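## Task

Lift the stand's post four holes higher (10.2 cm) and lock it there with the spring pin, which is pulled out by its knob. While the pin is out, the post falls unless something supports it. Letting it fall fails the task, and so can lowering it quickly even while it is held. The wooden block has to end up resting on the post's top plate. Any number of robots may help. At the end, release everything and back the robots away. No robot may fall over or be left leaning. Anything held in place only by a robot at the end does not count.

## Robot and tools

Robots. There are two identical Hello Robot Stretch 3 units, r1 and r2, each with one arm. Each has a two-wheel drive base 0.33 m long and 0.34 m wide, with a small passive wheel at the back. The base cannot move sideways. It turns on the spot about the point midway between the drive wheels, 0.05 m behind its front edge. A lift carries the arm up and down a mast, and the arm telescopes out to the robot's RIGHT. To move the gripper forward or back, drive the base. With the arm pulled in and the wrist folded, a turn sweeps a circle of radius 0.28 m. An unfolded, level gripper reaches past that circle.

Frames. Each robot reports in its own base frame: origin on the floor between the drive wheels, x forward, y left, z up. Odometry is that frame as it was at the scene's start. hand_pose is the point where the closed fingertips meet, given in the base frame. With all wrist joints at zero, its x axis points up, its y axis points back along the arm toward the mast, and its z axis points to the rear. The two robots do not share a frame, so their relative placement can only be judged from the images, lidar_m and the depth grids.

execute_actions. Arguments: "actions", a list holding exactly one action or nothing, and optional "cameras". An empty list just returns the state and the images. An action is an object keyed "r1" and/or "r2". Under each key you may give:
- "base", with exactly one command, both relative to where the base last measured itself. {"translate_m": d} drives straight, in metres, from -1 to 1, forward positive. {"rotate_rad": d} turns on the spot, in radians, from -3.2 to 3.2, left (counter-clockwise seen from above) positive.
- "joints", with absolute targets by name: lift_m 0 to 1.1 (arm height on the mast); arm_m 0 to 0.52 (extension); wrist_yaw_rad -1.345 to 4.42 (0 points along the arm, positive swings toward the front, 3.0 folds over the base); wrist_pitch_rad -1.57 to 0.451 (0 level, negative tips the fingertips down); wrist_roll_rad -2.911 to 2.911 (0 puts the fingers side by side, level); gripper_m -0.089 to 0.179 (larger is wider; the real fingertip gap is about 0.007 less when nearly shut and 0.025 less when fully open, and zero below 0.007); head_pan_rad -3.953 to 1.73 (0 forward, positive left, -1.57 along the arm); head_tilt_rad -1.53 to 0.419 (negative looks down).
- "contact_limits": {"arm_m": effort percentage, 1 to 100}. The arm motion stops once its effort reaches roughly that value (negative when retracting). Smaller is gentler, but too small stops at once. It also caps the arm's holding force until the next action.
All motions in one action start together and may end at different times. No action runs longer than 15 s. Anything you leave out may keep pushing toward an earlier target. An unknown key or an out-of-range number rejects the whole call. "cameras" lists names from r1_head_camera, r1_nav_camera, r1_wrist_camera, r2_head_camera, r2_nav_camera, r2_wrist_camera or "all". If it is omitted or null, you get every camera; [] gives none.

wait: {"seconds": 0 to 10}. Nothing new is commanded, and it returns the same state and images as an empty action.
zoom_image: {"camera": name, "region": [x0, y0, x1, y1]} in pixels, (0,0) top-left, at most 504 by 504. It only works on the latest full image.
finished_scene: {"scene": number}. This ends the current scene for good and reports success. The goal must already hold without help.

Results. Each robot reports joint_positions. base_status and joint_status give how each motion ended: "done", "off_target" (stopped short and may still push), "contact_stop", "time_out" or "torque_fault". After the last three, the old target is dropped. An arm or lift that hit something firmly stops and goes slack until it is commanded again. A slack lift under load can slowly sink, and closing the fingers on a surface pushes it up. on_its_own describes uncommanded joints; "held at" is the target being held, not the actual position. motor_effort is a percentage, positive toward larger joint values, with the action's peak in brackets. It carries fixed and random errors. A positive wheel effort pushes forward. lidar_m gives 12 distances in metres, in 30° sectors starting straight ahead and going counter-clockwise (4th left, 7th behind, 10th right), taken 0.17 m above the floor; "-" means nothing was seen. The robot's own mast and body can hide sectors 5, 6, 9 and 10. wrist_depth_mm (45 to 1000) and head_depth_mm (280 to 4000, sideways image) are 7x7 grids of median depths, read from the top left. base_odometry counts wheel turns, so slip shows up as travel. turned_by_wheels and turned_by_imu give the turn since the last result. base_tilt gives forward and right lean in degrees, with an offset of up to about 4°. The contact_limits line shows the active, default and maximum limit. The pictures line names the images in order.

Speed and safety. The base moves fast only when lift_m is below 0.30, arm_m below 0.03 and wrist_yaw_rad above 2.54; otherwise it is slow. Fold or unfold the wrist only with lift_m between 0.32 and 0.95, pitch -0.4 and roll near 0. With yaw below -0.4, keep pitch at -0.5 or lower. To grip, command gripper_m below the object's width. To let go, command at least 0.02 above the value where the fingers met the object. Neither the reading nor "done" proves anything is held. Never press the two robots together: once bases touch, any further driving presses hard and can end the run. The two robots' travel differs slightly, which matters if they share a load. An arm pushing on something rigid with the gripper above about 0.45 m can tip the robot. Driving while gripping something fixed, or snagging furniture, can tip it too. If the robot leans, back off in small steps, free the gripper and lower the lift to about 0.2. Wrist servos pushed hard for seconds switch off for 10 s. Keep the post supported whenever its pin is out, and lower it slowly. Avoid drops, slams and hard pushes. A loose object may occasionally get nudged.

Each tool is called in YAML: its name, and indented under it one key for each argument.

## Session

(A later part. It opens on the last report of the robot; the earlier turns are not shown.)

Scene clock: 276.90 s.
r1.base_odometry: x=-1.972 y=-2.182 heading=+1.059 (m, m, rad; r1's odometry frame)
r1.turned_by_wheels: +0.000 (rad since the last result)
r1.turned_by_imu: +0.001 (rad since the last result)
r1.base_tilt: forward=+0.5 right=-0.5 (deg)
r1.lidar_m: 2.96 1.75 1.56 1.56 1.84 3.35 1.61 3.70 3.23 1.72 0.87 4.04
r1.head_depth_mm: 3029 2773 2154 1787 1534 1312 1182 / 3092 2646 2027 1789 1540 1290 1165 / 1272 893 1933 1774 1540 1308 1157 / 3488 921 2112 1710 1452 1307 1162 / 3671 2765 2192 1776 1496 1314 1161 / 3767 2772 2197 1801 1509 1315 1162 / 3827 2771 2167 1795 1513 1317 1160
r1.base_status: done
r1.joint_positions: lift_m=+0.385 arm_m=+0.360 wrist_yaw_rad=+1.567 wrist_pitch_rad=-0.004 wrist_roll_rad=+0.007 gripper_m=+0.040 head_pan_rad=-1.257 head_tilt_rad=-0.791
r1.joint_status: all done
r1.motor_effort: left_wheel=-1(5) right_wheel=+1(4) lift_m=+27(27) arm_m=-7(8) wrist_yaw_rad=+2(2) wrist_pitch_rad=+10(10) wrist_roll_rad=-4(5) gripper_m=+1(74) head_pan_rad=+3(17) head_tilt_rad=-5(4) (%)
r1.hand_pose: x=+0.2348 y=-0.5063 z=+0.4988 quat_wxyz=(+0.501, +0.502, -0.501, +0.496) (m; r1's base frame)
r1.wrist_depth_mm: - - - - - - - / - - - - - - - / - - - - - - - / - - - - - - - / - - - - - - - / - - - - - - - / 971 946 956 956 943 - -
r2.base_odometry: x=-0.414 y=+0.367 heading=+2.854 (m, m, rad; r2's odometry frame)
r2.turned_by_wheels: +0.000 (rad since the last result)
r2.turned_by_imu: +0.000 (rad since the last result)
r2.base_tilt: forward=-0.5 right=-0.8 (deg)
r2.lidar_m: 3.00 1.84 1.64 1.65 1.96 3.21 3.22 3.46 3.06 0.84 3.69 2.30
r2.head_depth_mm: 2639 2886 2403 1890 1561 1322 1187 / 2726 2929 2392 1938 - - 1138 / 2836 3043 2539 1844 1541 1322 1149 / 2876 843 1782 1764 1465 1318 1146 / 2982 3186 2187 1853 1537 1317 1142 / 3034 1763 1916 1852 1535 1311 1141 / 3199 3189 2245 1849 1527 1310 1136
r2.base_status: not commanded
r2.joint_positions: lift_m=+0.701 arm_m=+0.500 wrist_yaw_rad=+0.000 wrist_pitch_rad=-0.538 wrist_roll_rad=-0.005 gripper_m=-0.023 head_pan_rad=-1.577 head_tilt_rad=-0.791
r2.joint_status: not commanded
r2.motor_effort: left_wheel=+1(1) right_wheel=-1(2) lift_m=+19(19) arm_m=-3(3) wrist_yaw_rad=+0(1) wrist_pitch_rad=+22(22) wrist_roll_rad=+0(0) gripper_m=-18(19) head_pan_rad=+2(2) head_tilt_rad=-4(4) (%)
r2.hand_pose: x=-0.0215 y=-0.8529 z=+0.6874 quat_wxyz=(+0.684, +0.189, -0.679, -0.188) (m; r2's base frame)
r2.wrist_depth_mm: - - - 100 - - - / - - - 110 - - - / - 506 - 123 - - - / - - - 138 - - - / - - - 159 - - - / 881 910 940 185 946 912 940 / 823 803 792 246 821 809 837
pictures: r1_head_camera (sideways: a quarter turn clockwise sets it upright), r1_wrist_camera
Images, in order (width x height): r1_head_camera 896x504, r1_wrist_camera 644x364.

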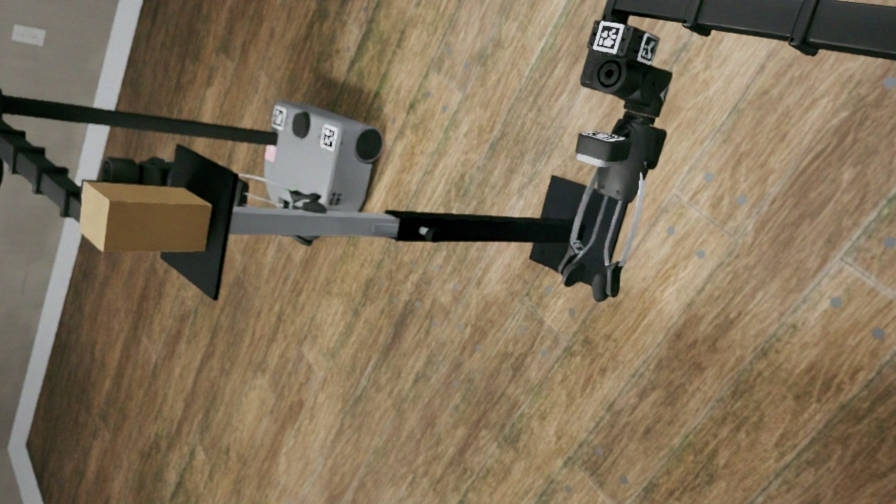

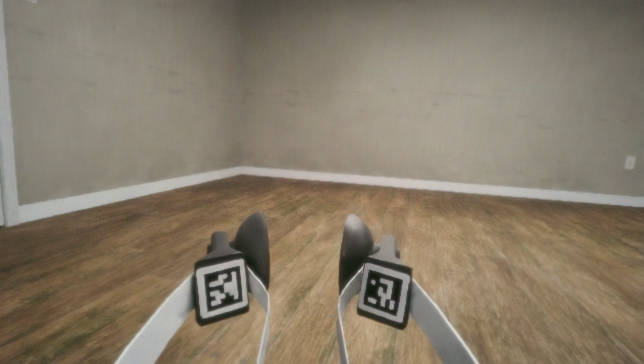

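execute_actions:
  actions:
    - {"r1":{"joints":{"wrist_yaw_rad":1.0,"arm_m":0.51,"gripper_m":0.045},"base":{"translate_m":0.02}}}
  cameras: ["r1_wrist_camera","r1_head_camera"]

Scene clock: 283.60 s.
r1.base_odometry: x=-1.963 y=-2.165 heading=+1.059 (m, m, rad; r1's odometry frame)
r1.turned_by_wheels: +0.000 (rad since the last result)
r1.turned_by_imu: +0.001 (rad since the last result)
r1.base_tilt: forward=+0.4 right=-0.7 (deg)
r1.lidar_m: 2.95 1.75 1.55 1.56 1.83 3.34 1.63 3.70 3.22 1.71 0.87 4.02
r1.head_depth_mm: 3040 2754 2158 1772 1466 1338 1182 / 3130 2627 2007 1805 1478 1315 1161 / 1218 853 1889 1734 1499 1316 1159 / 3511 2497 2155 1727 1467 1317 1159 / 3706 2796 2196 1790 1513 1311 1167 / 3815 2796 2193 1797 1501 1325 1155 / 3818 2769 2188 1791 1527 1310 1171
r1.base_status: done
r1.joint_positions: lift_m=+0.385 arm_m=+0.510 wrist_yaw_rad=+1.001 wrist_pitch_rad=-0.004 wrist_roll_rad=+0.007 gripper_m=+0.045 head_pan_rad=-1.257 head_tilt_rad=-0.791
r1.joint_status: all done
r1.motor_effort: left_wheel=-1(3) right_wheel=+2(7) lift_m=+27(27) arm_m=+7(4) wrist_yaw_rad=-1(1) wrist_pitch_rad=+10(11) wrist_roll_rad=-4(4) gripper_m=+0(32) head_pan_rad=+3(3) head_tilt_rad=-4(4) (%)
r1.hand_pose: x=+0.1943 y=-0.7927 z=+0.4989 quat_wxyz=(+0.619, +0.342, -0.621, +0.337) (m; r1's base frame)
r1.wrist_depth_mm: - - - 232 - - - / - - - 236 - - - / - - - 240 - - - / - - - 238 - - - / - - - 238 - - - / - - - 244 - - 936 / 918 927 959 253 985 905 764
r2.base_odometry: x=-0.414 y=+0.367 heading=+2.854 (m, m, rad; r2's odometry frame)
r2.turned_by_wheels: +0.000 (rad since the last result)
r2.turned_by_imu: +0.001 (rad since the last result)
r2.base_tilt: forward=-0.5 right=-0.7 (deg)
r2.lidar_m: 2.99 1.84 1.64 1.64 1.97 3.20 3.22 3.46 3.06 0.84 3.71 2.31
r2.head_depth_mm: 2621 2898 2389 1872 1560 1327 1187 / 2719 2917 2391 1944 - - 1138 / 2796 3034 2547 1849 1537 1315 1145 / 2848 840 2241 1765 1459 1312 1142 / 2957 3181 2095 1806 1533 1318 1145 / 3046 1750 1409 1848 1536 1309 1141 / 3179 3202 2334 1842 1527 1303 1134
r2.base_status: not commanded
r2.joint_positions: lift_m=+0.701 arm_m=+0.500 wrist_yaw_rad=+0.000 wrist_pitch_rad=-0.538 wrist_roll_rad=-0.005 gripper_m=-0.023 head_pan_rad=-1.577 head_tilt_rad=-0.791
r2.joint_status: not commanded
r2.motor_effort: left_wheel=+0(1) right_wheel=-1(2) lift_m=+19(19) arm_m=-3(3) wrist_yaw_rad=-1(0) wrist_pitch_rad=+22(22) wrist_roll_rad=+0(0) gripper_m=-18(19) head_pan_rad=+2(3) head_tilt_rad=-4(5) (%)
r2.hand_pose: x=-0.0215 y=-0.8529 z=+0.6874 quat_wxyz=(+0.684, +0.189, -0.679, -0.188) (m; r2's base frame)
r2.wrist_depth_mm: - - - 100 - - - / - - - 110 - - - / 448 - - 123 - - - / 390 399 - 139 - - - / - 400 - 159 - - - / 910 919 931 186 935 946 936 / 802 825 773 245 803 809 806
pictures: r1_head_camera (sideways: a quarter turn clockwise sets it upright), r1_wrist_camera
Images, in order (width x height): r1_head_camera 896x504, r1_wrist_camera 644x364.

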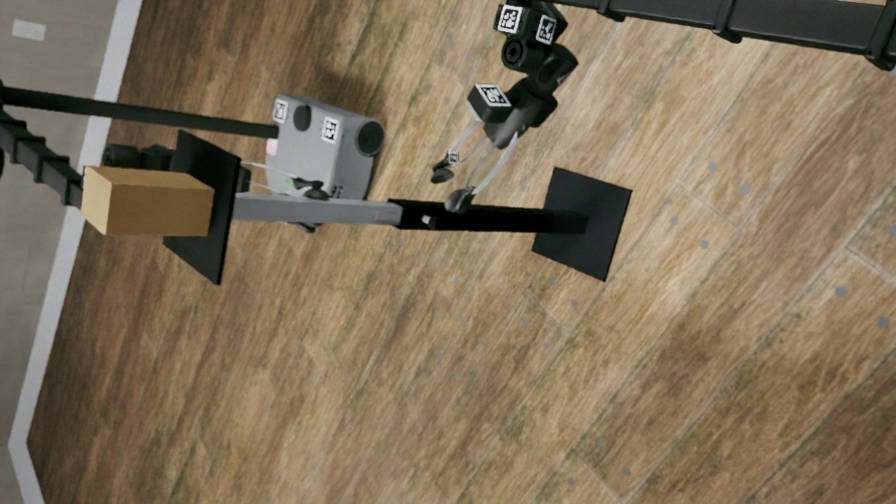

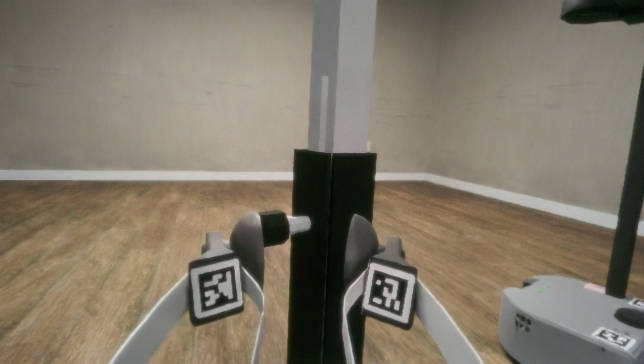

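execute_actions:
  actions:
    - {"r1":{"joints":{"arm_m":0.505},"base":{"translate_m":0.04}}}
  cameras: ["r1_wrist_camera","r1_head_camera"]

Scene clock: 289.70 s.
r1.base_odometry: x=-1.943 y=-2.130 heading=+1.059 (m, m, rad; r1's odometry frame)
r1.turned_by_wheels: +0.000 (rad since the last result)
r1.turned_by_imu: +0.001 (rad since the last result)
r1.base_tilt: forward=+0.6 right=-0.7 (deg)
r1.lidar_m: 2.93 1.73 1.54 1.55 1.82 3.30 1.67 3.70 3.25 0.86 0.86 3.98
r1.head_depth_mm: 3012 2761 2141 1780 1461 1334 1177 / 1682 1907 1976 1823 1475 1319 1167 / 3291 823 1902 1702 1461 1315 1168 / 3568 2769 2190 1775 1516 1312 1161 / 3773 2785 2171 1769 1503 1313 1158 / 3751 2765 2168 1791 1500 1316 1157 / 3779 2796 2190 1779 1515 1314 1168
r1.base_status: done
r1.joint_positions: lift_m=+0.385 arm_m=+0.505 wrist_yaw_rad=+1.001 wrist_pitch_rad=-0.004 wrist_roll_rad=+0.007 gripper_m=+0.045 head_pan_rad=-1.257 head_tilt_rad=-0.791
r1.joint_status: all done
r1.motor_effort: left_wheel=-2(2) right_wheel=+1(7) lift_m=+27(27) arm_m=-7(10) wrist_yaw_rad=+1(1) wrist_pitch_rad=+11(10) wrist_roll_rad=-4(4) gripper_m=+1(0) head_pan_rad=+3(3) head_tilt_rad=-4(4) (%)
r1.hand_pose: x=+0.1943 y=-0.7885 z=+0.4989 quat_wxyz=(+0.619, +0.342, -0.621, +0.337) (m; r1's base frame)
r1.wrist_depth_mm: - - - - 199 - - / - - - - 205 - - / - - - - 213 - - / - - - - 210 - - / - - - 217 - - - / - - - - - - - / 917 914 935 908 228 940 771
r2.base_odometry: x=-0.414 y=+0.367 heading=+2.854 (m, m, rad; r2's odometry frame)
r2.turned_by_wheels: +0.000 (rad since the last result)
r2.turned_by_imu: +0.000 (rad since the last result)
r2.base_tilt: forward=-0.5 right=-0.8 (deg)
r2.lidar_m: 2.99 1.85 1.64 1.65 1.96 3.22 3.21 3.47 3.06 0.84 3.71 2.30
r2.head_depth_mm: 2625 2903 2409 1894 1551 1326 1190 / 2730 2921 2377 1935 - - 1140 / 2800 3081 2569 1835 1542 1314 1142 / 2891 843 2240 1717 1472 1308 1145 / 2961 3039 2062 1808 1546 1316 1145 / 3098 1755 1334 1849 1538 1297 1143 / 3220 3150 2322 1851 1527 1304 1138
r2.base_status: not commanded
r2.joint_positions: lift_m=+0.701 arm_m=+0.500 wrist_yaw_rad=+0.000 wrist_pitch_rad=-0.538 wrist_roll_rad=-0.005 gripper_m=-0.023 head_pan_rad=-1.577 head_tilt_rad=-0.791
r2.joint_status: not commanded
r2.motor_effort: left_wheel=+1(1) right_wheel=-1(0) lift_m=+19(19) arm_m=-3(3) wrist_yaw_rad=-1(1) wrist_pitch_rad=+22(22) wrist_roll_rad=+0(0) gripper_m=-19(18) head_pan_rad=+3(2) head_tilt_rad=-3(3) (%)
r2.hand_pose: x=-0.0215 y=-0.8529 z=+0.6874 quat_wxyz=(+0.684, +0.189, -0.679, -0.188) (m; r2's base frame)
r2.wrist_depth_mm: - - 981 100 - - - / - 673 - 110 - - - / - - - 123 - - - / - 395 - 138 - - - / - 418 426 159 - - - / 910 925 643 186 915 937 934 / 801 805 795 244 813 830 822
pictures: r1_head_camera (sideways: a quarter turn clockwise sets it upright), r1_wrist_camera
Images, in order (width x height): r1_head_camera 896x504, r1_wrist_camera 644x364.

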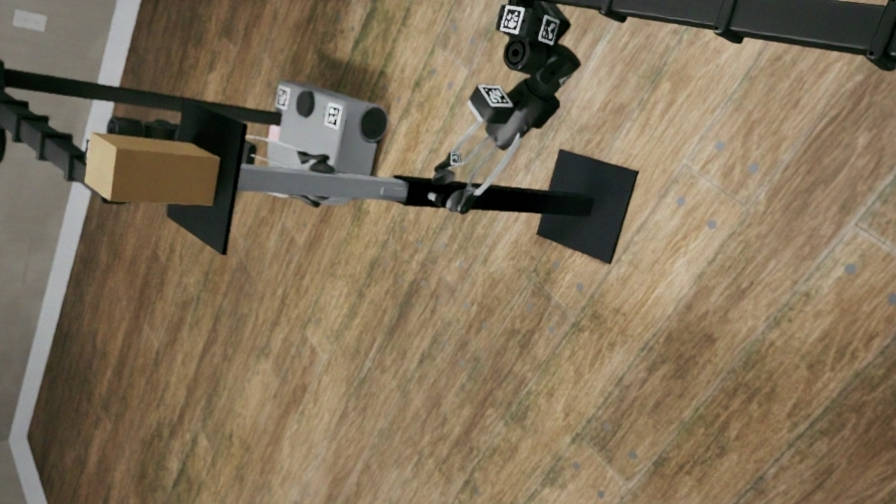

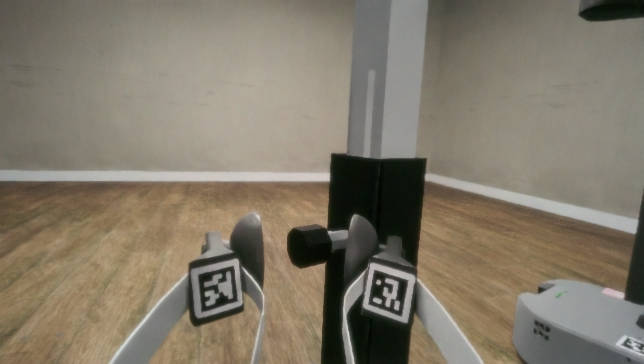

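execute_actions:
  actions:
    - {"r1":{"joints":{"arm_m":0.516},"base":{"translate_m":0.02}}}
  cameras: ["r1_wrist_camera"]

execute_actions:
  actions:
    - {"r1":{"joints":{"gripper_m":-0.03}}}
  cameras: ["r1_wrist_camera","r1_head_camera"]

Scene clock: 293.13 s.
r1.base_odometry: x=-1.933 y=-2.112 heading=+1.058 (m, m, rad; r1's odometry frame)
r1.turned_by_wheels: -0.001 (rad since the last result)
r1.turned_by_imu: -0.002 (rad since the last result)
r1.base_tilt: forward=+0.4 right=-0.8 (deg)
r1.lidar_m: 2.93 1.73 1.53 1.53 1.81 3.27 1.69 3.74 3.26 0.85 0.86 3.95
r1.head_depth_mm: 3040 2761 2182 1781 1484 1339 - / 1585 1019 1971 1816 1485 1317 1168 / 3375 825 1879 1737 1464 1311 1162 / 3590 2781 2185 1787 1511 1311 1159 / 3716 2731 2180 1781 1512 1314 1160 / 3820 2797 2163 1798 1516 1324 1167 / 3870 2804 2170 1787 1515 1315 1165
r1.base_status: done
r1.joint_positions: lift_m=+0.385 arm_m=+0.515 wrist_yaw_rad=+0.999 wrist_pitch_rad=-0.005 wrist_roll_rad=+0.006 gripper_m=+0.045 head_pan_rad=-1.257 head_tilt_rad=-0.791
r1.joint_status: all done
r1.on_its_own: left_wheel is at rest, and its effort (-21) is outside its rest range (-18 to +18); right_wheel is at rest, and its effort (+42) is outside its rest range (-18 to +18)
r1.motor_effort: left_wheel=-21(21) right_wheel=+42(42) lift_m=+26(27) arm_m=+11(10) wrist_yaw_rad=+0(0) wrist_pitch_rad=+11(11) wrist_roll_rad=-3(4) gripper_m=+1(2) head_pan_rad=+3(3) head_tilt_rad=-3(4) (%)
r1.hand_pose: x=+0.1940 y=-0.7989 z=+0.4987 quat_wxyz=(+0.620, +0.341, -0.621, +0.336) (m; r1's base frame)
r1.wrist_depth_mm: - - - - 180 - - / - - - - 182 - - / - - - - 189 - - / - - - - 186 - - / - - - 203 195 - - / - - - - - - - / 945 929 974 887 204 923 764
r2.base_odometry: x=-0.414 y=+0.367 heading=+2.854 (m, m, rad; r2's odometry frame)
r2.turned_by_wheels: +0.000 (rad since the last result)
r2.turned_by_imu: +0.000 (rad since the last result)
r2.base_tilt: forward=-0.5 right=-0.8 (deg)
r2.lidar_m: 2.99 1.84 1.64 1.65 1.97 3.20 3.23 3.48 3.06 0.84 3.71 2.31
r2.head_depth_mm: 2627 2895 2393 1885 1545 1320 1186 / 2749 2969 2407 1932 - - 1138 / 2810 3097 2562 1859 1540 1319 1146 / 2884 842 2245 1719 1459 1317 1144 / 2945 2871 2039 1790 1535 1306 1141 / 3094 2734 1340 1858 1537 1302 1140 / 3209 3172 2314 1843 1528 1304 1140
r2.base_status: not commanded
r2.joint_positions: lift_m=+0.701 arm_m=+0.500 wrist_yaw_rad=+0.000 wrist_pitch_rad=-0.538 wrist_roll_rad=-0.005 gripper_m=-0.023 head_pan_rad=-1.577 head_tilt_rad=-0.791
r2.joint_status: not commanded
r2.motor_effort: left_wheel=+0(1) right_wheel=+0(1) lift_m=+19(19) arm_m=-3(3) wrist_yaw_rad=-1(1) wrist_pitch_rad=+22(22) wrist_roll_rad=+0(0) gripper_m=-18(19) head_pan_rad=+3(3) head_tilt_rad=-5(4) (%)
r2.hand_pose: x=-0.0215 y=-0.8529 z=+0.6874 quat_wxyz=(+0.684, +0.189, -0.679, -0.188) (m; r2's base frame)
r2.wrist_depth_mm: - - 928 100 - - - / - - - 110 - - - / - - - 123 - - - / - 388 - 138 - - - / - 400 398 158 - - - / 942 901 623 186 935 939 927 / 802 809 781 243 813 814 835
pictures: r1_wrist_camera
Images, in order (width x height): r1_wrist_camera 644x364.

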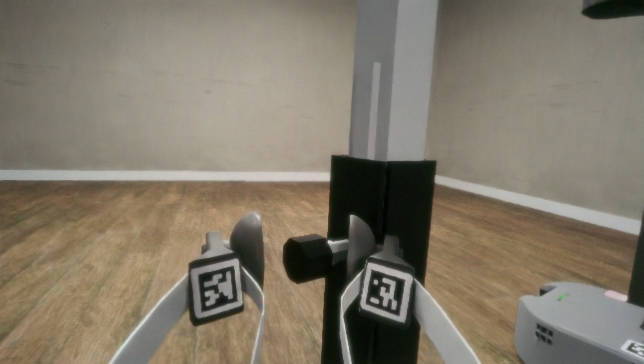

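Scene clock: 294.40 s.
r1.base_odometry: x=-1.933 y=-2.112 heading=+1.058 (m, m, rad; r1's odometry frame)
r1.turned_by_wheels: +0.000 (rad since the last result)
r1.turned_by_imu: -0.003 (rad since the last result)
r1.base_tilt: forward=+0.6 right=-0.7 (deg)
r1.lidar_m: 2.94 1.73 1.54 1.54 1.80 3.26 1.69 3.74 3.25 0.85 0.86 3.96
r1.head_depth_mm: 3014 2780 2171 1782 1485 1334 - / 1611 1028 1966 1814 1493 1315 1161 / 3279 825 1948 1695 1470 1316 1166 / 3546 2773 2175 1773 1518 1318 1157 / 3700 2738 2168 1784 1516 1321 1161 / 3854 2768 2183 1780 1528 1313 1159 / 3870 2777 2171 1790 1513 1312 1165
r1.base_status: not commanded
r1.joint_positions: lift_m=+0.385 arm_m=+0.515 wrist_yaw_rad=+0.989 wrist_pitch_rad=-0.004 wrist_roll_rad=+0.006 gripper_m=-0.029 head_pan_rad=-1.257 head_tilt_rad=-0.791
r1.joint_status: all done
r1.on_its_own: left_wheel is at rest, and its effort (-21) is outside its rest range (-18 to +18); right_wheel is at rest, and its effort (+44) is outside its rest range (-18 to +18)
r1.motor_effort: left_wheel=-21(22) right_wheel=+44(44) lift_m=+27(27) arm_m=+11(10) wrist_yaw_rad=+7(11) wrist_pitch_rad=+10(11) wrist_roll_rad=-3(3) gripper_m=-17(92) head_pan_rad=+3(3) head_tilt_rad=-4(5) (%)
r1.hand_pose: x=+0.1926 y=-0.8011 z=+0.4989 quat_wxyz=(+0.622, +0.338, -0.623, +0.333) (m; r1's base frame)
r1.wrist_depth_mm: - - - - 184 - - / - - - - 189 - - / - - - - 197 - - / - - - 204 195 - - / - - - 192 205 - - / - - - - - - 941 / 928 950 958 213 213 920 764
r2.base_odometry: x=-0.414 y=+0.367 heading=+2.854 (m, m, rad; r2's odometry frame)
r2.turned_by_wheels: +0.000 (rad since the last result)
r2.turned_by_imu: +0.000 (rad since the last result)
r2.base_tilt: forward=-0.4 right=-0.8 (deg)
r2.lidar_m: 2.99 1.85 1.64 1.65 1.97 3.21 3.22 3.49 3.06 0.84 3.69 2.31
r2.head_depth_mm: 2626 2870 2371 1884 1556 1329 1193 / 2714 2991 2370 1936 - - 1137 / 2797 3041 2562 1847 1547 1322 1150 / 2896 840 2231 1730 1456 1320 1146 / 2904 2893 2056 1801 1541 1310 1143 / 3085 2726 1332 1857 1527 1308 1142 / 3222 3159 2311 1854 1529 1314 1133
r2.base_status: not commanded
r2.joint_positions: lift_m=+0.701 arm_m=+0.500 wrist_yaw_rad=+0.000 wrist_pitch_rad=-0.538 wrist_roll_rad=-0.005 gripper_m=-0.023 head_pan_rad=-1.577 head_tilt_rad=-0.791
r2.joint_status: not commanded
r2.motor_effort: left_wheel=+1(1) right_wheel=-1(2) lift_m=+19(19) arm_m=-3(3) wrist_yaw_rad=-1(1) wrist_pitch_rad=+22(22) wrist_roll_rad=+0(0) gripper_m=-18(18) head_pan_rad=+2(1) head_tilt_rad=-4(3) (%)
r2.hand_pose: x=-0.0215 y=-0.8529 z=+0.6874 quat_wxyz=(+0.684, +0.189, -0.679, -0.188) (m; r2's base frame)
r2.wrist_depth_mm: - - 941 100 - - - / - 642 - 110 - - - / - - - 123 - - - / - 390 - 138 - - - / - 402 402 159 - - - / 907 933 380 185 940 921 929 / 813 799 803 244 797 832 804
pictures: r1_head_camera (sideways: a quarter turn clockwise sets it upright), r1_wrist_camera
Images, in order (width x height): r1_head_camera 896x504, r1_wrist_camera 644x364.

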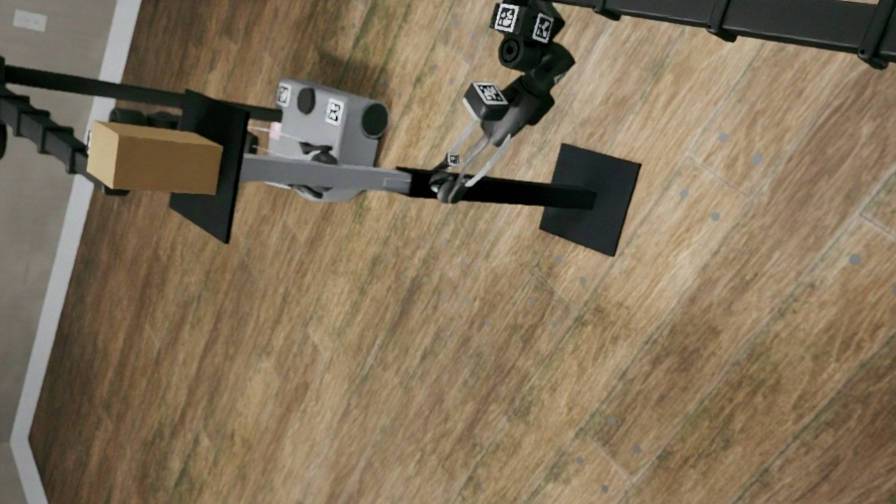

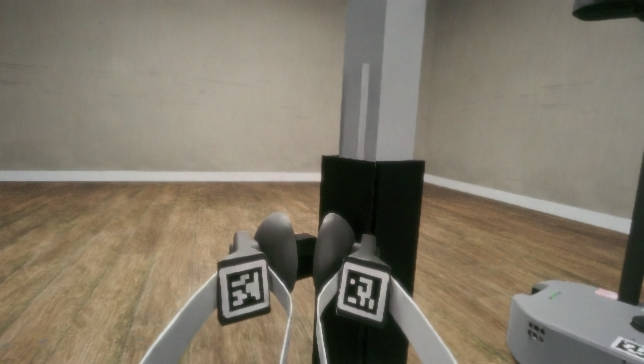

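Hooked. Pull.

execute_actions:
  actions:
    - {"r1":{"joints":{"arm_m":0.497}}}
  cameras: ["r1_wrist_camera","r1_head_camera"]

Scene clock: 297.23 s.
r1.base_odometry: x=-1.933 y=-2.112 heading=+1.059 (m, m, rad; r1's odometry frame)
r1.turned_by_wheels: +0.001 (rad since the last result)
r1.turned_by_imu: +0.002 (rad since the last result)
r1.base_tilt: forward=+0.5 right=-0.7 (deg)
r1.lidar_m: 2.94 1.73 1.54 1.54 1.81 3.28 1.69 3.74 3.25 0.85 0.86 3.97
r1.head_depth_mm: 2999 2753 2163 1761 1437 1338 1179 / 1607 1025 1982 1835 1480 1307 1159 / 3311 822 1946 1698 1462 1320 1161 / 3504 2786 2179 1778 1523 1314 1158 / 3687 2772 2180 1775 1513 1319 1168 / 3790 2774 2190 1781 1513 1321 1162 / 3749 2769 2188 1793 1521 1319 1164
r1.base_status: not commanded
r1.joint_positions: lift_m=+0.385 arm_m=+0.498 wrist_yaw_rad=+0.965 wrist_pitch_rad=-0.003 wrist_roll_rad=+0.006 gripper_m=-0.029 head_pan_rad=-1.257 head_tilt_rad=-0.791
r1.joint_status: all done
r1.on_its_own: right_wheel is at rest, and its effort (+19) is outside its rest range (-18 to +18); wrist_yaw_rad is at rest, and its effort (+23) is outside its rest range (-12 to +12)
r1.motor_effort: left_wheel=-11(21) right_wheel=+19(43) lift_m=+26(27) arm_m=-10(9) wrist_yaw_rad=+23(22) wrist_pitch_rad=+10(11) wrist_roll_rad=-3(3) gripper_m=-17(17) head_pan_rad=+3(3) head_tilt_rad=-4(5) (%)
r1.hand_pose: x=+0.1892 y=-0.7885 z=+0.4993 quat_wxyz=(+0.625, +0.330, -0.627, +0.326) (m; r1's base frame)
r1.wrist_depth_mm: - - - - 193 - - / - - - - 196 - - / - - - - 202 - - / - - - - 201 - - / - - - - 210 - - / - - - - - - 936 / 921 920 935 551 216 912 755
r2.base_odometry: x=-0.414 y=+0.367 heading=+2.854 (m, m, rad; r2's odometry frame)
r2.turned_by_wheels: +0.000 (rad since the last result)
r2.turned_by_imu: +0.000 (rad since the last result)
r2.base_tilt: forward=-0.5 right=-0.8 (deg)
r2.lidar_m: 2.99 1.84 1.64 1.64 1.97 3.22 3.21 3.51 3.05 0.84 3.71 2.30
r2.head_depth_mm: 2607 2926 2424 1893 1554 1326 1189 / 2706 2945 2384 1944 - - 1139 / 2818 3069 2570 1846 1549 1317 1151 / 2885 837 2228 1709 1459 1317 1145 / 2949 2890 2053 1799 1539 1306 1140 / 3076 2717 1427 1872 1530 1312 1143 / 3215 3158 2332 1855 1530 1303 1139
r2.base_status: not commanded
r2.joint_positions: lift_m=+0.701 arm_m=+0.500 wrist_yaw_rad=+0.000 wrist_pitch_rad=-0.538 wrist_roll_rad=-0.005 gripper_m=-0.023 head_pan_rad=-1.577 head_tilt_rad=-0.791
r2.joint_status: not commanded
r2.motor_effort: left_wheel=+1(1) right_wheel=+0(1) lift_m=+19(19) arm_m=-3(3) wrist_yaw_rad=-1(1) wrist_pitch_rad=+22(22) wrist_roll_rad=+0(0) gripper_m=-18(18) head_pan_rad=+2(3) head_tilt_rad=-5(4) (%)
r2.hand_pose: x=-0.0215 y=-0.8529 z=+0.6874 quat_wxyz=(+0.684, +0.189, -0.679, -0.188) (m; r2's base frame)
r2.wrist_depth_mm: - - 925 100 - - - / - - - 111 - - - / - 499 - 123 - - - / - 404 - 138 - - - / - - 407 159 - - - / 923 907 914 186 937 933 950 / 794 806 799 245 804 817 834
pictures: r1_head_camera (sideways: a quarter turn clockwise sets it upright), r1_wrist_camera
Images, in order (width x height): r1_head_camera 896x504, r1_wrist_camera 644x364.

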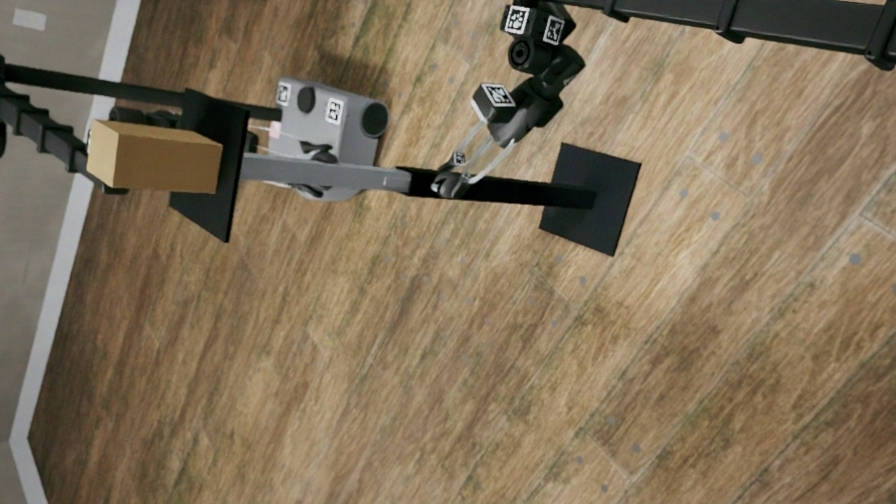

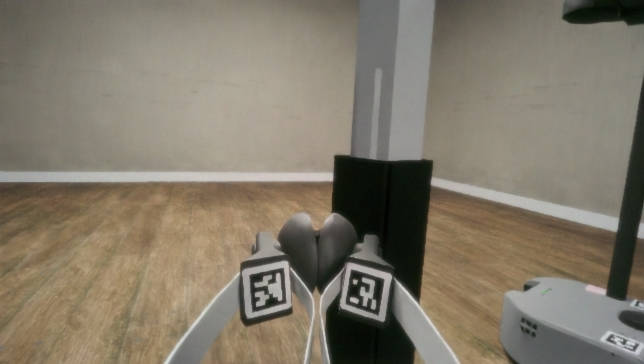

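execute_actions:
  actions:
    - {"r1":{"joints":{"arm_m":0.512,"gripper_m":0.045}}}
  cameras: ["r1_wrist_camera"]

execute_actions:
  actions:
    - {"r1":{"joints":{"wrist_yaw_rad":1.1}}}
  cameras: ["r1_wrist_camera"]

Scene clock: 303.27 s.
r1.base_odometry: x=-1.933 y=-2.112 heading=+1.060 (m, m, rad; r1's odometry frame)
r1.turned_by_wheels: +0.001 (rad since the last result)
r1.turned_by_imu: -0.002 (rad since the last result)
r1.base_tilt: forward=+0.6 right=-0.5 (deg)
r1.lidar_m: 2.94 1.73 1.54 1.54 1.81 3.25 1.69 3.70 3.25 0.85 0.86 3.95
r1.head_depth_mm: 3018 2757 2145 1783 1450 1333 1175 / 1637 1031 1957 1808 1491 1321 1155 / 3272 826 1896 1735 1465 1313 1163 / 3531 2795 2140 1779 1508 1308 1159 / 3709 2805 2189 1791 1518 1312 1158 / 3799 2793 2154 1773 1512 1310 1168 / 3822 2801 2168 1795 1513 1326 1158
r1.base_status: not commanded
r1.joint_positions: lift_m=+0.385 arm_m=+0.512 wrist_yaw_rad=+0.965 wrist_pitch_rad=-0.003 wrist_roll_rad=+0.005 gripper_m=+0.045 head_pan_rad=-1.257 head_tilt_rad=-0.791
r1.joint_status: all done
r1.on_its_own: wrist_yaw_rad is held at +0.948, not at your +1.000, by its stall guard, which is not easing now
r1.motor_effort: left_wheel=+3(18) right_wheel=-7(38) lift_m=+27(27) arm_m=+8(14) wrist_yaw_rad=-10(13) wrist_pitch_rad=+10(10) wrist_roll_rad=-3(3) gripper_m=+5(80) head_pan_rad=+3(3) head_tilt_rad=-4(4) (%)
r1.hand_pose: x=+0.1892 y=-0.8024 z=+0.4991 quat_wxyz=(+0.626, +0.330, -0.627, +0.326) (m; r1's base frame)
r1.wrist_depth_mm: - - - - 190 - - / - - - - - - - / - - - - - - - / - - - 202 201 - - / - - - 195 - - - / - - - 210 - - 935 / 941 905 980 214 219 915 761
r2.base_odometry: x=-0.414 y=+0.367 heading=+2.854 (m, m, rad; r2's odometry frame)
r2.turned_by_wheels: +0.000 (rad since the last result)
r2.turned_by_imu: +0.000 (rad since the last result)
r2.base_tilt: forward=-0.4 right=-0.8 (deg)
r2.lidar_m: 3.00 1.84 1.64 1.65 1.96 3.21 3.22 3.48 3.06 0.85 3.71 2.30
r2.head_depth_mm: 2616 2894 2400 1886 1559 1326 1194 / 2710 2974 2403 1939 - - 1147 / 2794 3049 2583 1856 1547 1314 1150 / 2912 843 2225 1706 1464 1311 1142 / 2871 2926 2055 1802 1538 1310 1140 / 3053 2785 1340 1853 1535 1303 1143 / 3162 3168 2340 1840 1523 1307 1135
r2.base_status: not commanded
r2.joint_positions: lift_m=+0.701 arm_m=+0.500 wrist_yaw_rad=+0.000 wrist_pitch_rad=-0.538 wrist_roll_rad=-0.005 gripper_m=-0.023 head_pan_rad=-1.577 head_tilt_rad=-0.791
r2.joint_status: not commanded
r2.motor_effort: left_wheel=+1(1) right_wheel=-2(1) lift_m=+19(19) arm_m=-3(3) wrist_yaw_rad=-1(0) wrist_pitch_rad=+22(22) wrist_roll_rad=+0(0) gripper_m=-18(18) head_pan_rad=+3(2) head_tilt_rad=-4(4) (%)
r2.hand_pose: x=-0.0215 y=-0.8529 z=+0.6874 quat_wxyz=(+0.684, +0.189, -0.679, -0.188) (m; r2's base frame)
r2.wrist_depth_mm: - - 945 100 - - - / - - - 110 - - - / - - - 123 - - - / - 395 - 139 - - - / - 407 411 159 - - - / 901 926 629 186 937 955 918 / 804 813 792 243 790 809 811
pictures: r1_wrist_camera
Images, in order (width x height): r1_wrist_camera 644x364.

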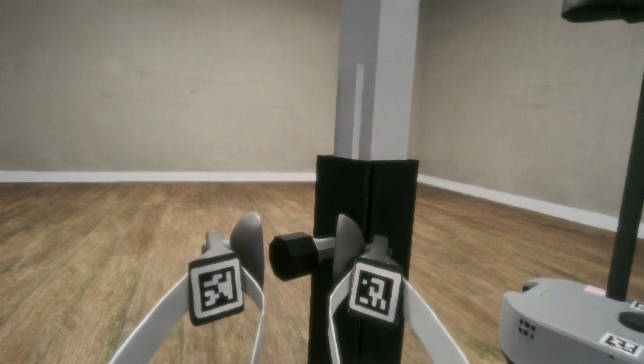

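Scene clock: 304.07 s.
r1.base_odometry: x=-1.933 y=-2.112 heading=+1.059 (m, m, rad; r1's odometry frame)
r1.turned_by_wheels: -0.001 (rad since the last result)
r1.turned_by_imu: -0.001 (rad since the last result)
r1.base_tilt: forward=+0.4 right=-0.5 (deg)
r1.lidar_m: 2.95 1.73 1.53 1.54 1.80 3.23 1.69 3.72 3.25 0.85 0.86 3.97
r1.head_depth_mm: 2968 2749 2169 1785 1480 1345 1184 / 1667 1028 1987 1840 1483 1313 1161 / 3324 825 1899 1723 1466 1312 1166 / 3500 2734 2180 1773 1513 1319 1161 / 3675 2768 2150 1786 1508 1311 1163 / 3895 2777 2169 1770 1506 1319 1168 / 3843 2748 2184 1795 1523 1304 1164
r1.base_status: not commanded
r1.joint_positions: lift_m=+0.385 arm_m=+0.512 wrist_yaw_rad=+1.069 wrist_pitch_rad=-0.003 wrist_roll_rad=+0.005 gripper_m=+0.045 head_pan_rad=-1.257 head_tilt_rad=-0.791
r1.joint_status: wrist_yaw_rad off_target (ended at +1.069, target +1.100)
r1.on_its_own: right_wheel is at rest, and its effort (+19) is outside its rest range (-18 to +18); wrist_yaw_rad is at rest, and its effort (+21) is outside its rest range (-12 to +12)
r1.motor_effort: left_wheel=-11(11) right_wheel=+19(20) lift_m=+28(27) arm_m=+5(8) wrist_yaw_rad=+21(23) wrist_pitch_rad=+10(10) wrist_roll_rad=-3(3) gripper_m=-6(6) head_pan_rad=+3(3) head_tilt_rad=-4(4) (%)
r1.hand_pose: x=+0.2032 y=-0.7799 z=+0.4991 quat_wxyz=(+0.608, +0.362, -0.609, +0.358) (m; r1's base frame)
r1.wrist_depth_mm: - - - - 182 - - / - - - - 185 - - / - - - - 186 - - / - - - - 187 - - / - - - - 188 - - / - - - - - - - / 926 941 952 - 201 990 778
r2.base_odometry: x=-0.414 y=+0.367 heading=+2.854 (m, m, rad; r2's odometry frame)
r2.turned_by_wheels: +0.000 (rad since the last result)
r2.turned_by_imu: +0.000 (rad since the last result)
r2.base_tilt: forward=-0.4 right=-0.8 (deg)
r2.lidar_m: 2.99 1.84 1.64 1.65 1.96 3.20 3.22 3.49 3.06 0.85 3.70 2.31
r2.head_depth_mm: 2621 2902 2402 1884 1560 1325 1190 / 2716 2966 2399 1932 - - 1135 / 2797 3075 2561 1851 1548 1325 1150 / 2869 839 2223 1765 1454 1316 1145 / 2903 2884 2048 1811 1538 1310 1143 / 3091 2754 1338 1856 1534 1312 1136 / 3213 3144 2314 1842 1524 1304 1138
r2.base_status: not commanded
r2.joint_positions: lift_m=+0.701 arm_m=+0.500 wrist_yaw_rad=+0.000 wrist_pitch_rad=-0.538 wrist_roll_rad=-0.005 gripper_m=-0.023 head_pan_rad=-1.577 head_tilt_rad=-0.791
r2.joint_status: not commanded
r2.motor_effort: left_wheel=+1(1) right_wheel=-2(1) lift_m=+19(19) arm_m=-3(3) wrist_yaw_rad=-1(0) wrist_pitch_rad=+22(22) wrist_roll_rad=+0(0) gripper_m=-18(18) head_pan_rad=+3(1) head_tilt_rad=-4(4) (%)
r2.hand_pose: x=-0.0215 y=-0.8529 z=+0.6874 quat_wxyz=(+0.684, +0.189, -0.679, -0.188) (m; r2's base frame)
r2.wrist_depth_mm: - - 931 100 - - - / - - - 110 - - - / - - - 123 - - - / - 392 - 139 - - - / - 410 402 159 - - - / 889 917 883 186 936 945 942 / 809 813 786 244 807 797 837
pictures: r1_wrist_camera
Images, in order (width x height): r1_wrist_camera 644x364.

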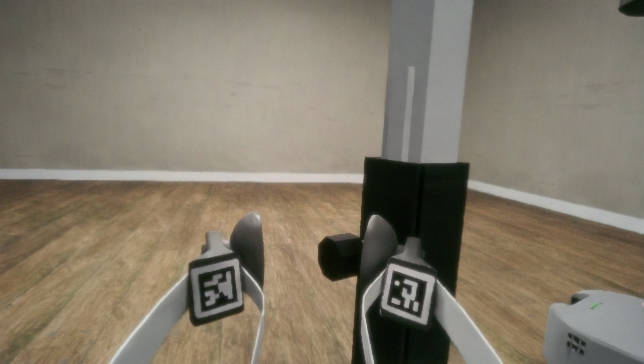

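execute_actions:
  actions:
    - {"r1":{"joints":{"wrist_yaw_rad":1.0,"arm_m":0.495}}}
  cameras: ["r1_wrist_camera","r1_head_camera"]

Scene clock: 319.57 s.
r1.base_odometry: x=-1.933 y=-2.112 heading=+1.059 (m, m, rad; r1's odometry frame)
r1.turned_by_wheels: +0.001 (rad since the last result)
r1.turned_by_imu: +0.002 (rad since the last result)
r1.base_tilt: forward=+0.3 right=-0.6 (deg)
r1.lidar_m: 2.95 1.73 1.54 1.54 1.80 3.24 1.69 3.74 3.24 0.85 0.86 3.95
r1.head_depth_mm: 3003 2784 2153 1782 1461 1337 1185 / 1645 1026 1952 1819 1483 1307 1160 / 3347 823 1899 1697 1465 1305 1161 / 3599 2781 2173 1769 1518 1313 1165 / 3706 2778 2167 1770 1511 1321 1164 / 3780 2799 2171 1791 1518 1320 1166 / 3763 2742 2183 1786 1508 1324 1172
r1.base_status: not commanded
r1.joint_positions: lift_m=+0.385 arm_m=+0.495 wrist_yaw_rad=+1.000 wrist_pitch_rad=-0.003 wrist_roll_rad=+0.005 gripper_m=+0.045 head_pan_rad=-1.257 head_tilt_rad=-0.791
r1.joint_status: all done
r1.motor_effort: left_wheel=-2(6) right_wheel=+1(11) lift_m=+28(26) arm_m=-7(13) wrist_yaw_rad=+0(4) wrist_pitch_rad=+10(10) wrist_roll_rad=-3(3) gripper_m=-1(2) head_pan_rad=+3(3) head_tilt_rad=-4(5) (%)
r1.hand_pose: x=+0.1941 y=-0.7789 z=+0.4991 quat_wxyz=(+0.620, +0.341, -0.621, +0.337) (m; r1's base frame)
r1.wrist_depth_mm: - - - - 193 - - / - - - - 195 - - / - - - - 199 - - / - - - - 198 - - / - - - - 203 - - / - - - - - - - / 927 930 947 955 209 956 776
r2.base_odometry: x=-0.414 y=+0.367 heading=+2.854 (m, m, rad; r2's odometry frame)
r2.turned_by_wheels: +0.000 (rad since the last result)
r2.turned_by_imu: +0.000 (rad since the last result)
r2.base_tilt: forward=-0.5 right=-0.8 (deg)
r2.lidar_m: 3.00 1.84 1.64 1.64 1.97 3.22 3.23 3.47 3.06 0.84 3.71 2.30
r2.head_depth_mm: 2627 2904 2391 1885 1556 1333 1185 / 2717 2945 2386 1920 - - 1135 / 2815 3037 2557 1840 1556 1317 1151 / 2883 842 2230 1763 1463 1316 1149 / 2915 2885 2048 1814 1535 1308 1142 / 3083 2739 1395 1860 1531 1310 1139 / 3169 3139 2358 1839 1525 1303 1135
r2.base_status: not commanded
r2.joint_positions: lift_m=+0.701 arm_m=+0.500 wrist_yaw_rad=+0.000 wrist_pitch_rad=-0.538 wrist_roll_rad=-0.005 gripper_m=-0.023 head_pan_rad=-1.577 head_tilt_rad=-0.791
r2.joint_status: not commanded
r2.motor_effort: left_wheel=+1(1) right_wheel=-2(0) lift_m=+19(19) arm_m=-3(3) wrist_yaw_rad=-2(1) wrist_pitch_rad=+22(22) wrist_roll_rad=+0(0) gripper_m=-19(19) head_pan_rad=+3(1) head_tilt_rad=-3(3) (%)
r2.hand_pose: x=-0.0215 y=-0.8529 z=+0.6874 quat_wxyz=(+0.684, +0.189, -0.679, -0.188) (m; r2's base frame)
r2.wrist_depth_mm: - - 916 100 - - - / - - - 110 - - - / - 490 - 122 - - - / - 403 - 139 - - - / - - 405 158 - - - / 894 927 943 186 939 920 923 / 802 816 809 244 826 812 826
pictures: r1_head_camera (sideways: a quarter turn clockwise sets it upright), r1_wrist_camera
Images, in order (width x height): r1_head_camera 896x504, r1_wrist_camera 644x364.

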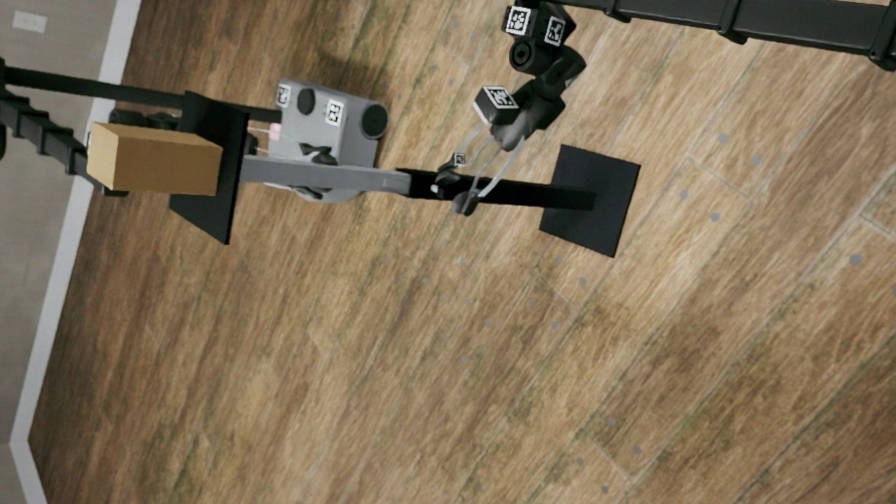

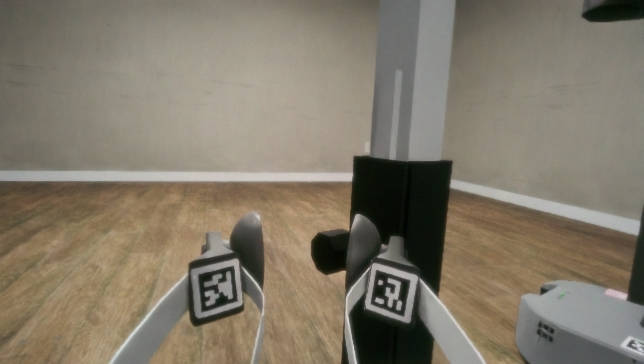

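execute_actions:
  actions:
    - {"r1":{"joints":{"arm_m":0.33,"wrist_yaw_rad":0.0}}}
  cameras: []

execute_actions:
  actions:
    - {"r1":{"base":{"translate_m":0.22},"joints":{"lift_m":0.388,"head_pan_rad":-1.57}}}
  cameras: []

execute_actions:
  actions:
    - {"r1":{"joints":{"arm_m":0.415},"contact_limits":{"arm_m":25}}}
  cameras: ["r1_wrist_camera","r1_head_camera"]

Scene clock: 329.13 s.
r1.base_odometry: x=-1.933 y=-2.112 heading=+1.059 (m, m, rad; r1's odometry frame)
r1.turned_by_wheels: +0.000 (rad since the last result)
r1.turned_by_imu: +0.001 (rad since the last result)
r1.base_tilt: forward=+0.4 right=-0.5 (deg)
r1.lidar_m: 2.95 1.73 1.53 1.54 1.81 3.24 1.68 3.72 3.25 0.85 0.86 3.96
r1.head_depth_mm: 3033 2742 2166 1773 1547 - 1187 / 1634 1030 1955 1777 1531 1291 1157 / 3261 823 1905 1688 1466 1320 1161 / 3558 2758 2209 1790 1518 1314 1159 / 3719 2756 2161 1774 1513 1313 1160 / 3823 2814 2184 1791 1507 1317 1167 / 3817 2767 2176 1790 1515 1320 1166
r1.base_status: not commanded
r1.joint_positions: lift_m=+0.385 arm_m=+0.330 wrist_yaw_rad=+0.002 wrist_pitch_rad=-0.003 wrist_roll_rad=+0.004 gripper_m=+0.045 head_pan_rad=-1.257 head_tilt_rad=-0.792
r1.joint_status: all done
r1.motor_effort: left_wheel=-1(16) right_wheel=+0(30) lift_m=+28(28) arm_m=-7(9) wrist_yaw_rad=-1(59) wrist_pitch_rad=+10(11) wrist_roll_rad=-2(3) gripper_m=+0(18) head_pan_rad=+3(3) head_tilt_rad=-4(4) (%)
r1.hand_pose: x=-0.0209 y=-0.7316 z=+0.4992 quat_wxyz=(+0.706, +0.002, -0.708, +0.000) (m; r1's base frame)
r1.wrist_depth_mm: - - - - - - - / - - - - - - - / - - - - - - - / 287 - - - - - - / 290 - - - - - - / 292 - - - - - - / 293 932 978 - 969 - -
r2.base_odometry: x=-0.414 y=+0.367 heading=+2.854 (m, m, rad; r2's odometry frame)
r2.turned_by_wheels: +0.000 (rad since the last result)
r2.turned_by_imu: +0.001 (rad since the last result)
r2.base_tilt: forward=-0.5 right=-0.7 (deg)
r2.lidar_m: 3.00 1.84 1.64 1.64 1.97 3.21 3.23 3.48 3.06 0.84 3.71 2.31
r2.head_depth_mm: 2626 2917 2377 1889 1554 1332 1190 / 2701 2955 2373 1937 - - 1143 / 2782 3064 2573 1834 1539 1314 1146 / 2910 841 2232 1761 1458 1308 1144 / 2902 2912 2033 1860 1538 1313 1143 / 3072 2748 2073 1852 1523 1310 1144 / 3219 3153 2319 1842 1523 1306 1135
r2.base_status: not commanded
r2.joint_positions: lift_m=+0.701 arm_m=+0.500 wrist_yaw_rad=+0.000 wrist_pitch_rad=-0.538 wrist_roll_rad=-0.005 gripper_m=-0.023 head_pan_rad=-1.577 head_tilt_rad=-0.791
r2.joint_status: not commanded
r2.motor_effort: left_wheel=+1(0) right_wheel=-1(1) lift_m=+19(19) arm_m=-3(3) wrist_yaw_rad=-1(0) wrist_pitch_rad=+22(22) wrist_roll_rad=+0(0) gripper_m=-18(19) head_pan_rad=+1(2) head_tilt_rad=-4(4) (%)
r2.hand_pose: x=-0.0215 y=-0.8529 z=+0.6874 quat_wxyz=(+0.684, +0.189, -0.679, -0.188) (m; r2's base frame)
r2.wrist_depth_mm: - - 969 100 - - - / - 644 - 110 - - - / - - - 123 - - - / - - - 138 - - - / - - - 158 - - - / 906 899 938 186 930 915 910 / 804 802 814 243 801 797 824
pictures: none
No camera images: the call's "cameras" was empty. Leave "cameras" out to get every camera's image.

Scene clock: 332.50 s.
r1.base_odometry: x=-1.826 y=-1.920 heading=+1.059 (m, m, rad; r1's odometry frame)
r1.turned_by_wheels: +0.000 (rad since the last result)
r1.turned_by_imu: +0.000 (rad since the last result)
r1.base_tilt: forward=+0.4 right=-0.6 (deg)
r1.lidar_m: 2.83 1.66 1.48 1.47 1.73 3.12 1.91 3.79 3.32 0.83 3.91 3.75
r1.head_depth_mm: 2871 2754 2156 1777 1509 1309 1163 / 2959 2751 2155 1777 1542 1333 1184 / 3010 811 2044 1734 1565 1299 1156 / 1355 986 1941 1780 1499 1315 1170 / 3299 2787 2100 1774 1512 1319 1163 / 3331 2785 2172 1784 1513 1310 1162 / 3462 2772 2164 1793 1506 1312 1161
r1.base_status: done
r1.joint_positions: lift_m=+0.388 arm_m=+0.330 wrist_yaw_rad=+0.002 wrist_pitch_rad=-0.003 wrist_roll_rad=+0.004 gripper_m=+0.045 head_pan_rad=-1.563 head_tilt_rad=-0.792
r1.joint_status: all done
r1.motor_effort: left_wheel=-1(3) right_wheel=+0(5) lift_m=+44(47) arm_m=-7(7) wrist_yaw_rad=-2(1) wrist_pitch_rad=+10(10) wrist_roll_rad=-3(3) gripper_m=+0(0) head_pan_rad=-2(19) head_tilt_rad=-4(5) (%)
r1.hand_pose: x=-0.0209 y=-0.7316 z=+0.5016 quat_wxyz=(+0.706, +0.002, -0.708, +0.000) (m; r1's base frame)
r1.wrist_depth_mm: - - - - - - - / - - - - - - - / - - - - - - - / - - - 263 - - - / - - - 267 - - - / - - - 276 - - - / 901 935 940 283 964 - -
r2.base_odometry: x=-0.414 y=+0.367 heading=+2.854 (m, m, rad; r2's odometry frame)
r2.turned_by_wheels: +0.000 (rad since the last result)
r2.turned_by_imu: +0.000 (rad since the last result)
r2.base_tilt: forward=-0.5 right=-0.8 (deg)
r2.lidar_m: 3.00 1.84 1.64 1.64 1.96 3.20 3.22 3.49 3.06 0.85 3.68 2.30
r2.head_depth_mm: 2615 2892 2401 1888 1550 1322 1192 / 2732 2960 2373 1945 - - 1136 / 2791 3068 2544 1834 1542 1320 1148 / 2829 845 1350 1776 1458 1315 1143 / 2988 2889 2172 1860 1528 1303 1142 / 3087 3164 2335 1860 1532 1308 1139 / 3175 3132 2346 1843 1530 1302 1135
r2.base_status: not commanded
r2.joint_positions: lift_m=+0.701 arm_m=+0.500 wrist_yaw_rad=+0.000 wrist_pitch_rad=-0.538 wrist_roll_rad=-0.005 gripper_m=-0.023 head_pan_rad=-1.577 head_tilt_rad=-0.791
r2.joint_status: not commanded
r2.motor_effort: left_wheel=+1(1) right_wheel=-1(1) lift_m=+19(19) arm_m=-3(3) wrist_yaw_rad=+0(1) wrist_pitch_rad=+22(22) wrist_roll_rad=+0(0) gripper_m=-18(18) head_pan_rad=+1(2) head_tilt_rad=-4(4) (%)
r2.hand_pose: x=-0.0215 y=-0.8529 z=+0.6874 quat_wxyz=(+0.684, +0.189, -0.679, -0.188) (m; r2's base frame)
r2.wrist_depth_mm: - - - 100 - - - / - - - 110 - - - / - - - 123 - - - / - - - 138 - - - / - - - 158 - - - / 942 942 947 186 941 911 929 / 799 813 805 246 805 838 801
pictures: none
No camera images: the call's "cameras" was empty. Leave "cameras" out to get every camera's image.

Scene clock: 334.33 s.
r1.base_odometry: x=-1.826 y=-1.920 heading=+1.059 (m, m, rad; r1's odometry frame)
r1.turned_by_wheels: +0.000 (rad since the last result)
r1.turned_by_imu: +0.000 (rad since the last result)
r1.base_tilt: forward=+0.5 right=-0.7 (deg)
r1.lidar_m: 2.83 1.66 1.48 1.48 1.73 3.12 1.91 3.82 3.31 0.83 3.92 3.72
r1.head_depth_mm: 2831 2750 2166 1782 1505 1308 1159 / 2891 2786 2166 1776 1543 1333 1180 / 3017 813 2039 1733 - 1305 1162 / 1348 986 1953 1766 1503 1304 1162 / 3254 2773 2100 1783 1505 1310 1161 / 3291 2786 2160 1774 1513 1323 1164 / 3434 2769 2188 1795 1512 1311 1167
r1.base_status: not commanded
r1.joint_positions: lift_m=+0.388 arm_m=+0.415 wrist_yaw_rad=+0.002 wrist_pitch_rad=-0.003 wrist_roll_rad=+0.004 gripper_m=+0.045 head_pan_rad=-1.563 head_tilt_rad=-0.792
r1.joint_status: all done
r1.motor_effort: left_wheel=-1(1) right_wheel=-1(1) lift_m=+44(44) arm_m=+7(6) wrist_yaw_rad=-1(0) wrist_pitch_rad=+10(10) wrist_roll_rad=-2(3) gripper_m=+0(0) head_pan_rad=-2(2) head_tilt_rad=-4(4) (%)
r1.contact_limits: arm_m 25 (drawing in: default 32, maximum 53; extending or still: default 44, maximum 72)
r1.hand_pose: x=-0.0210 y=-0.8157 z=+0.5016 quat_wxyz=(+0.706, +0.002, -0.708, -0.001) (m; r1's base frame)
r1.wrist_depth_mm: - - - 173 - - - / - - - 177 - - - / - - - 180 - - - / - - - 176 - - - / - - - 178 - - - / - - - 146 - - - / 911 933 912 189 947 - -
r2.base_odometry: x=-0.414 y=+0.367 heading=+2.854 (m, m, rad; r2's odometry frame)
r2.turned_by_wheels: +0.000 (rad since the last result)
r2.turned_by_imu: +0.000 (rad since the last result)
r2.base_tilt: forward=-0.5 right=-0.8 (deg)
r2.lidar_m: 2.98 1.85 1.64 1.65 1.97 3.21 3.24 3.47 3.07 0.84 3.71 2.32
r2.head_depth_mm: 2606 2880 2391 1896 1552 1325 1192 / 2699 2966 2370 1946 - - 1141 / 2819 3031 2564 1851 1549 1321 1150 / 2829 841 1281 1710 1451 1317 1141 / 2984 2913 2178 1851 1532 1310 1145 / 3098 3165 2340 1841 1532 1302 1142 / 3164 3138 2336 1858 1530 1298 1141
r2.base_status: not commanded
r2.joint_positions: lift_m=+0.701 arm_m=+0.500 wrist_yaw_rad=+0.000 wrist_pitch_rad=-0.538 wrist_roll_rad=-0.005 gripper_m=-0.023 head_pan_rad=-1.577 head_tilt_rad=-0.791
r2.joint_status: not commanded
r2.motor_effort: left_wheel=+1(1) right_wheel=-2(1) lift_m=+19(19) arm_m=-3(3) wrist_yaw_rad=-1(1) wrist_pitch_rad=+22(22) wrist_roll_rad=+0(0) gripper_m=-18(19) head_pan_rad=+1(3) head_tilt_rad=-3(3) (%)
r2.hand_pose: x=-0.0215 y=-0.8529 z=+0.6874 quat_wxyz=(+0.684, +0.189, -0.679, -0.188) (m; r2's base frame)
r2.wrist_depth_mm: - - - 100 - - - / - - - 110 - - - / - - - 123 - - - / - - - 139 - - - / - - - 159 - - - / 884 918 946 185 931 921 923 / 801 810 801 244 815 815 815
pictures: r1_head_camera (sideways: a quarter turn clockwise sets it upright), r1_wrist_camera
Images, in order (width x height): r1_head_camera 896x504, r1_wrist_camera 644x364.

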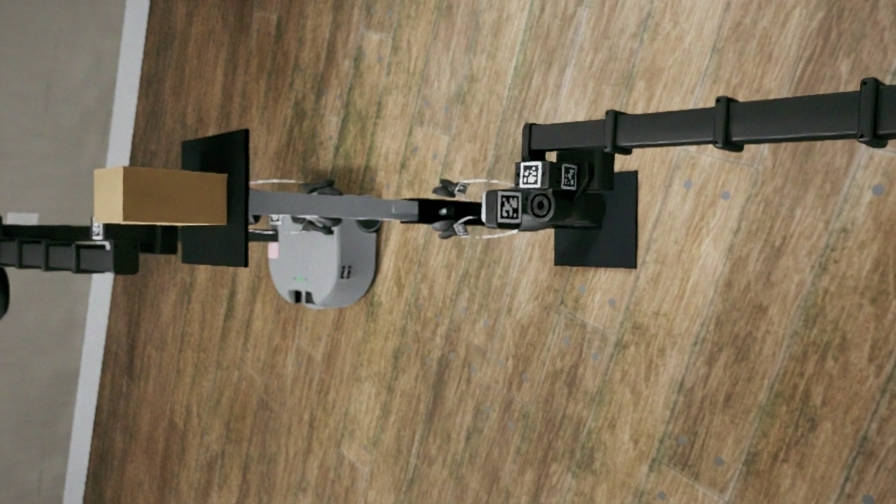

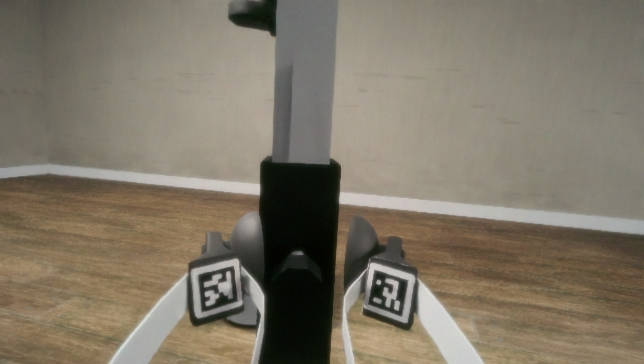

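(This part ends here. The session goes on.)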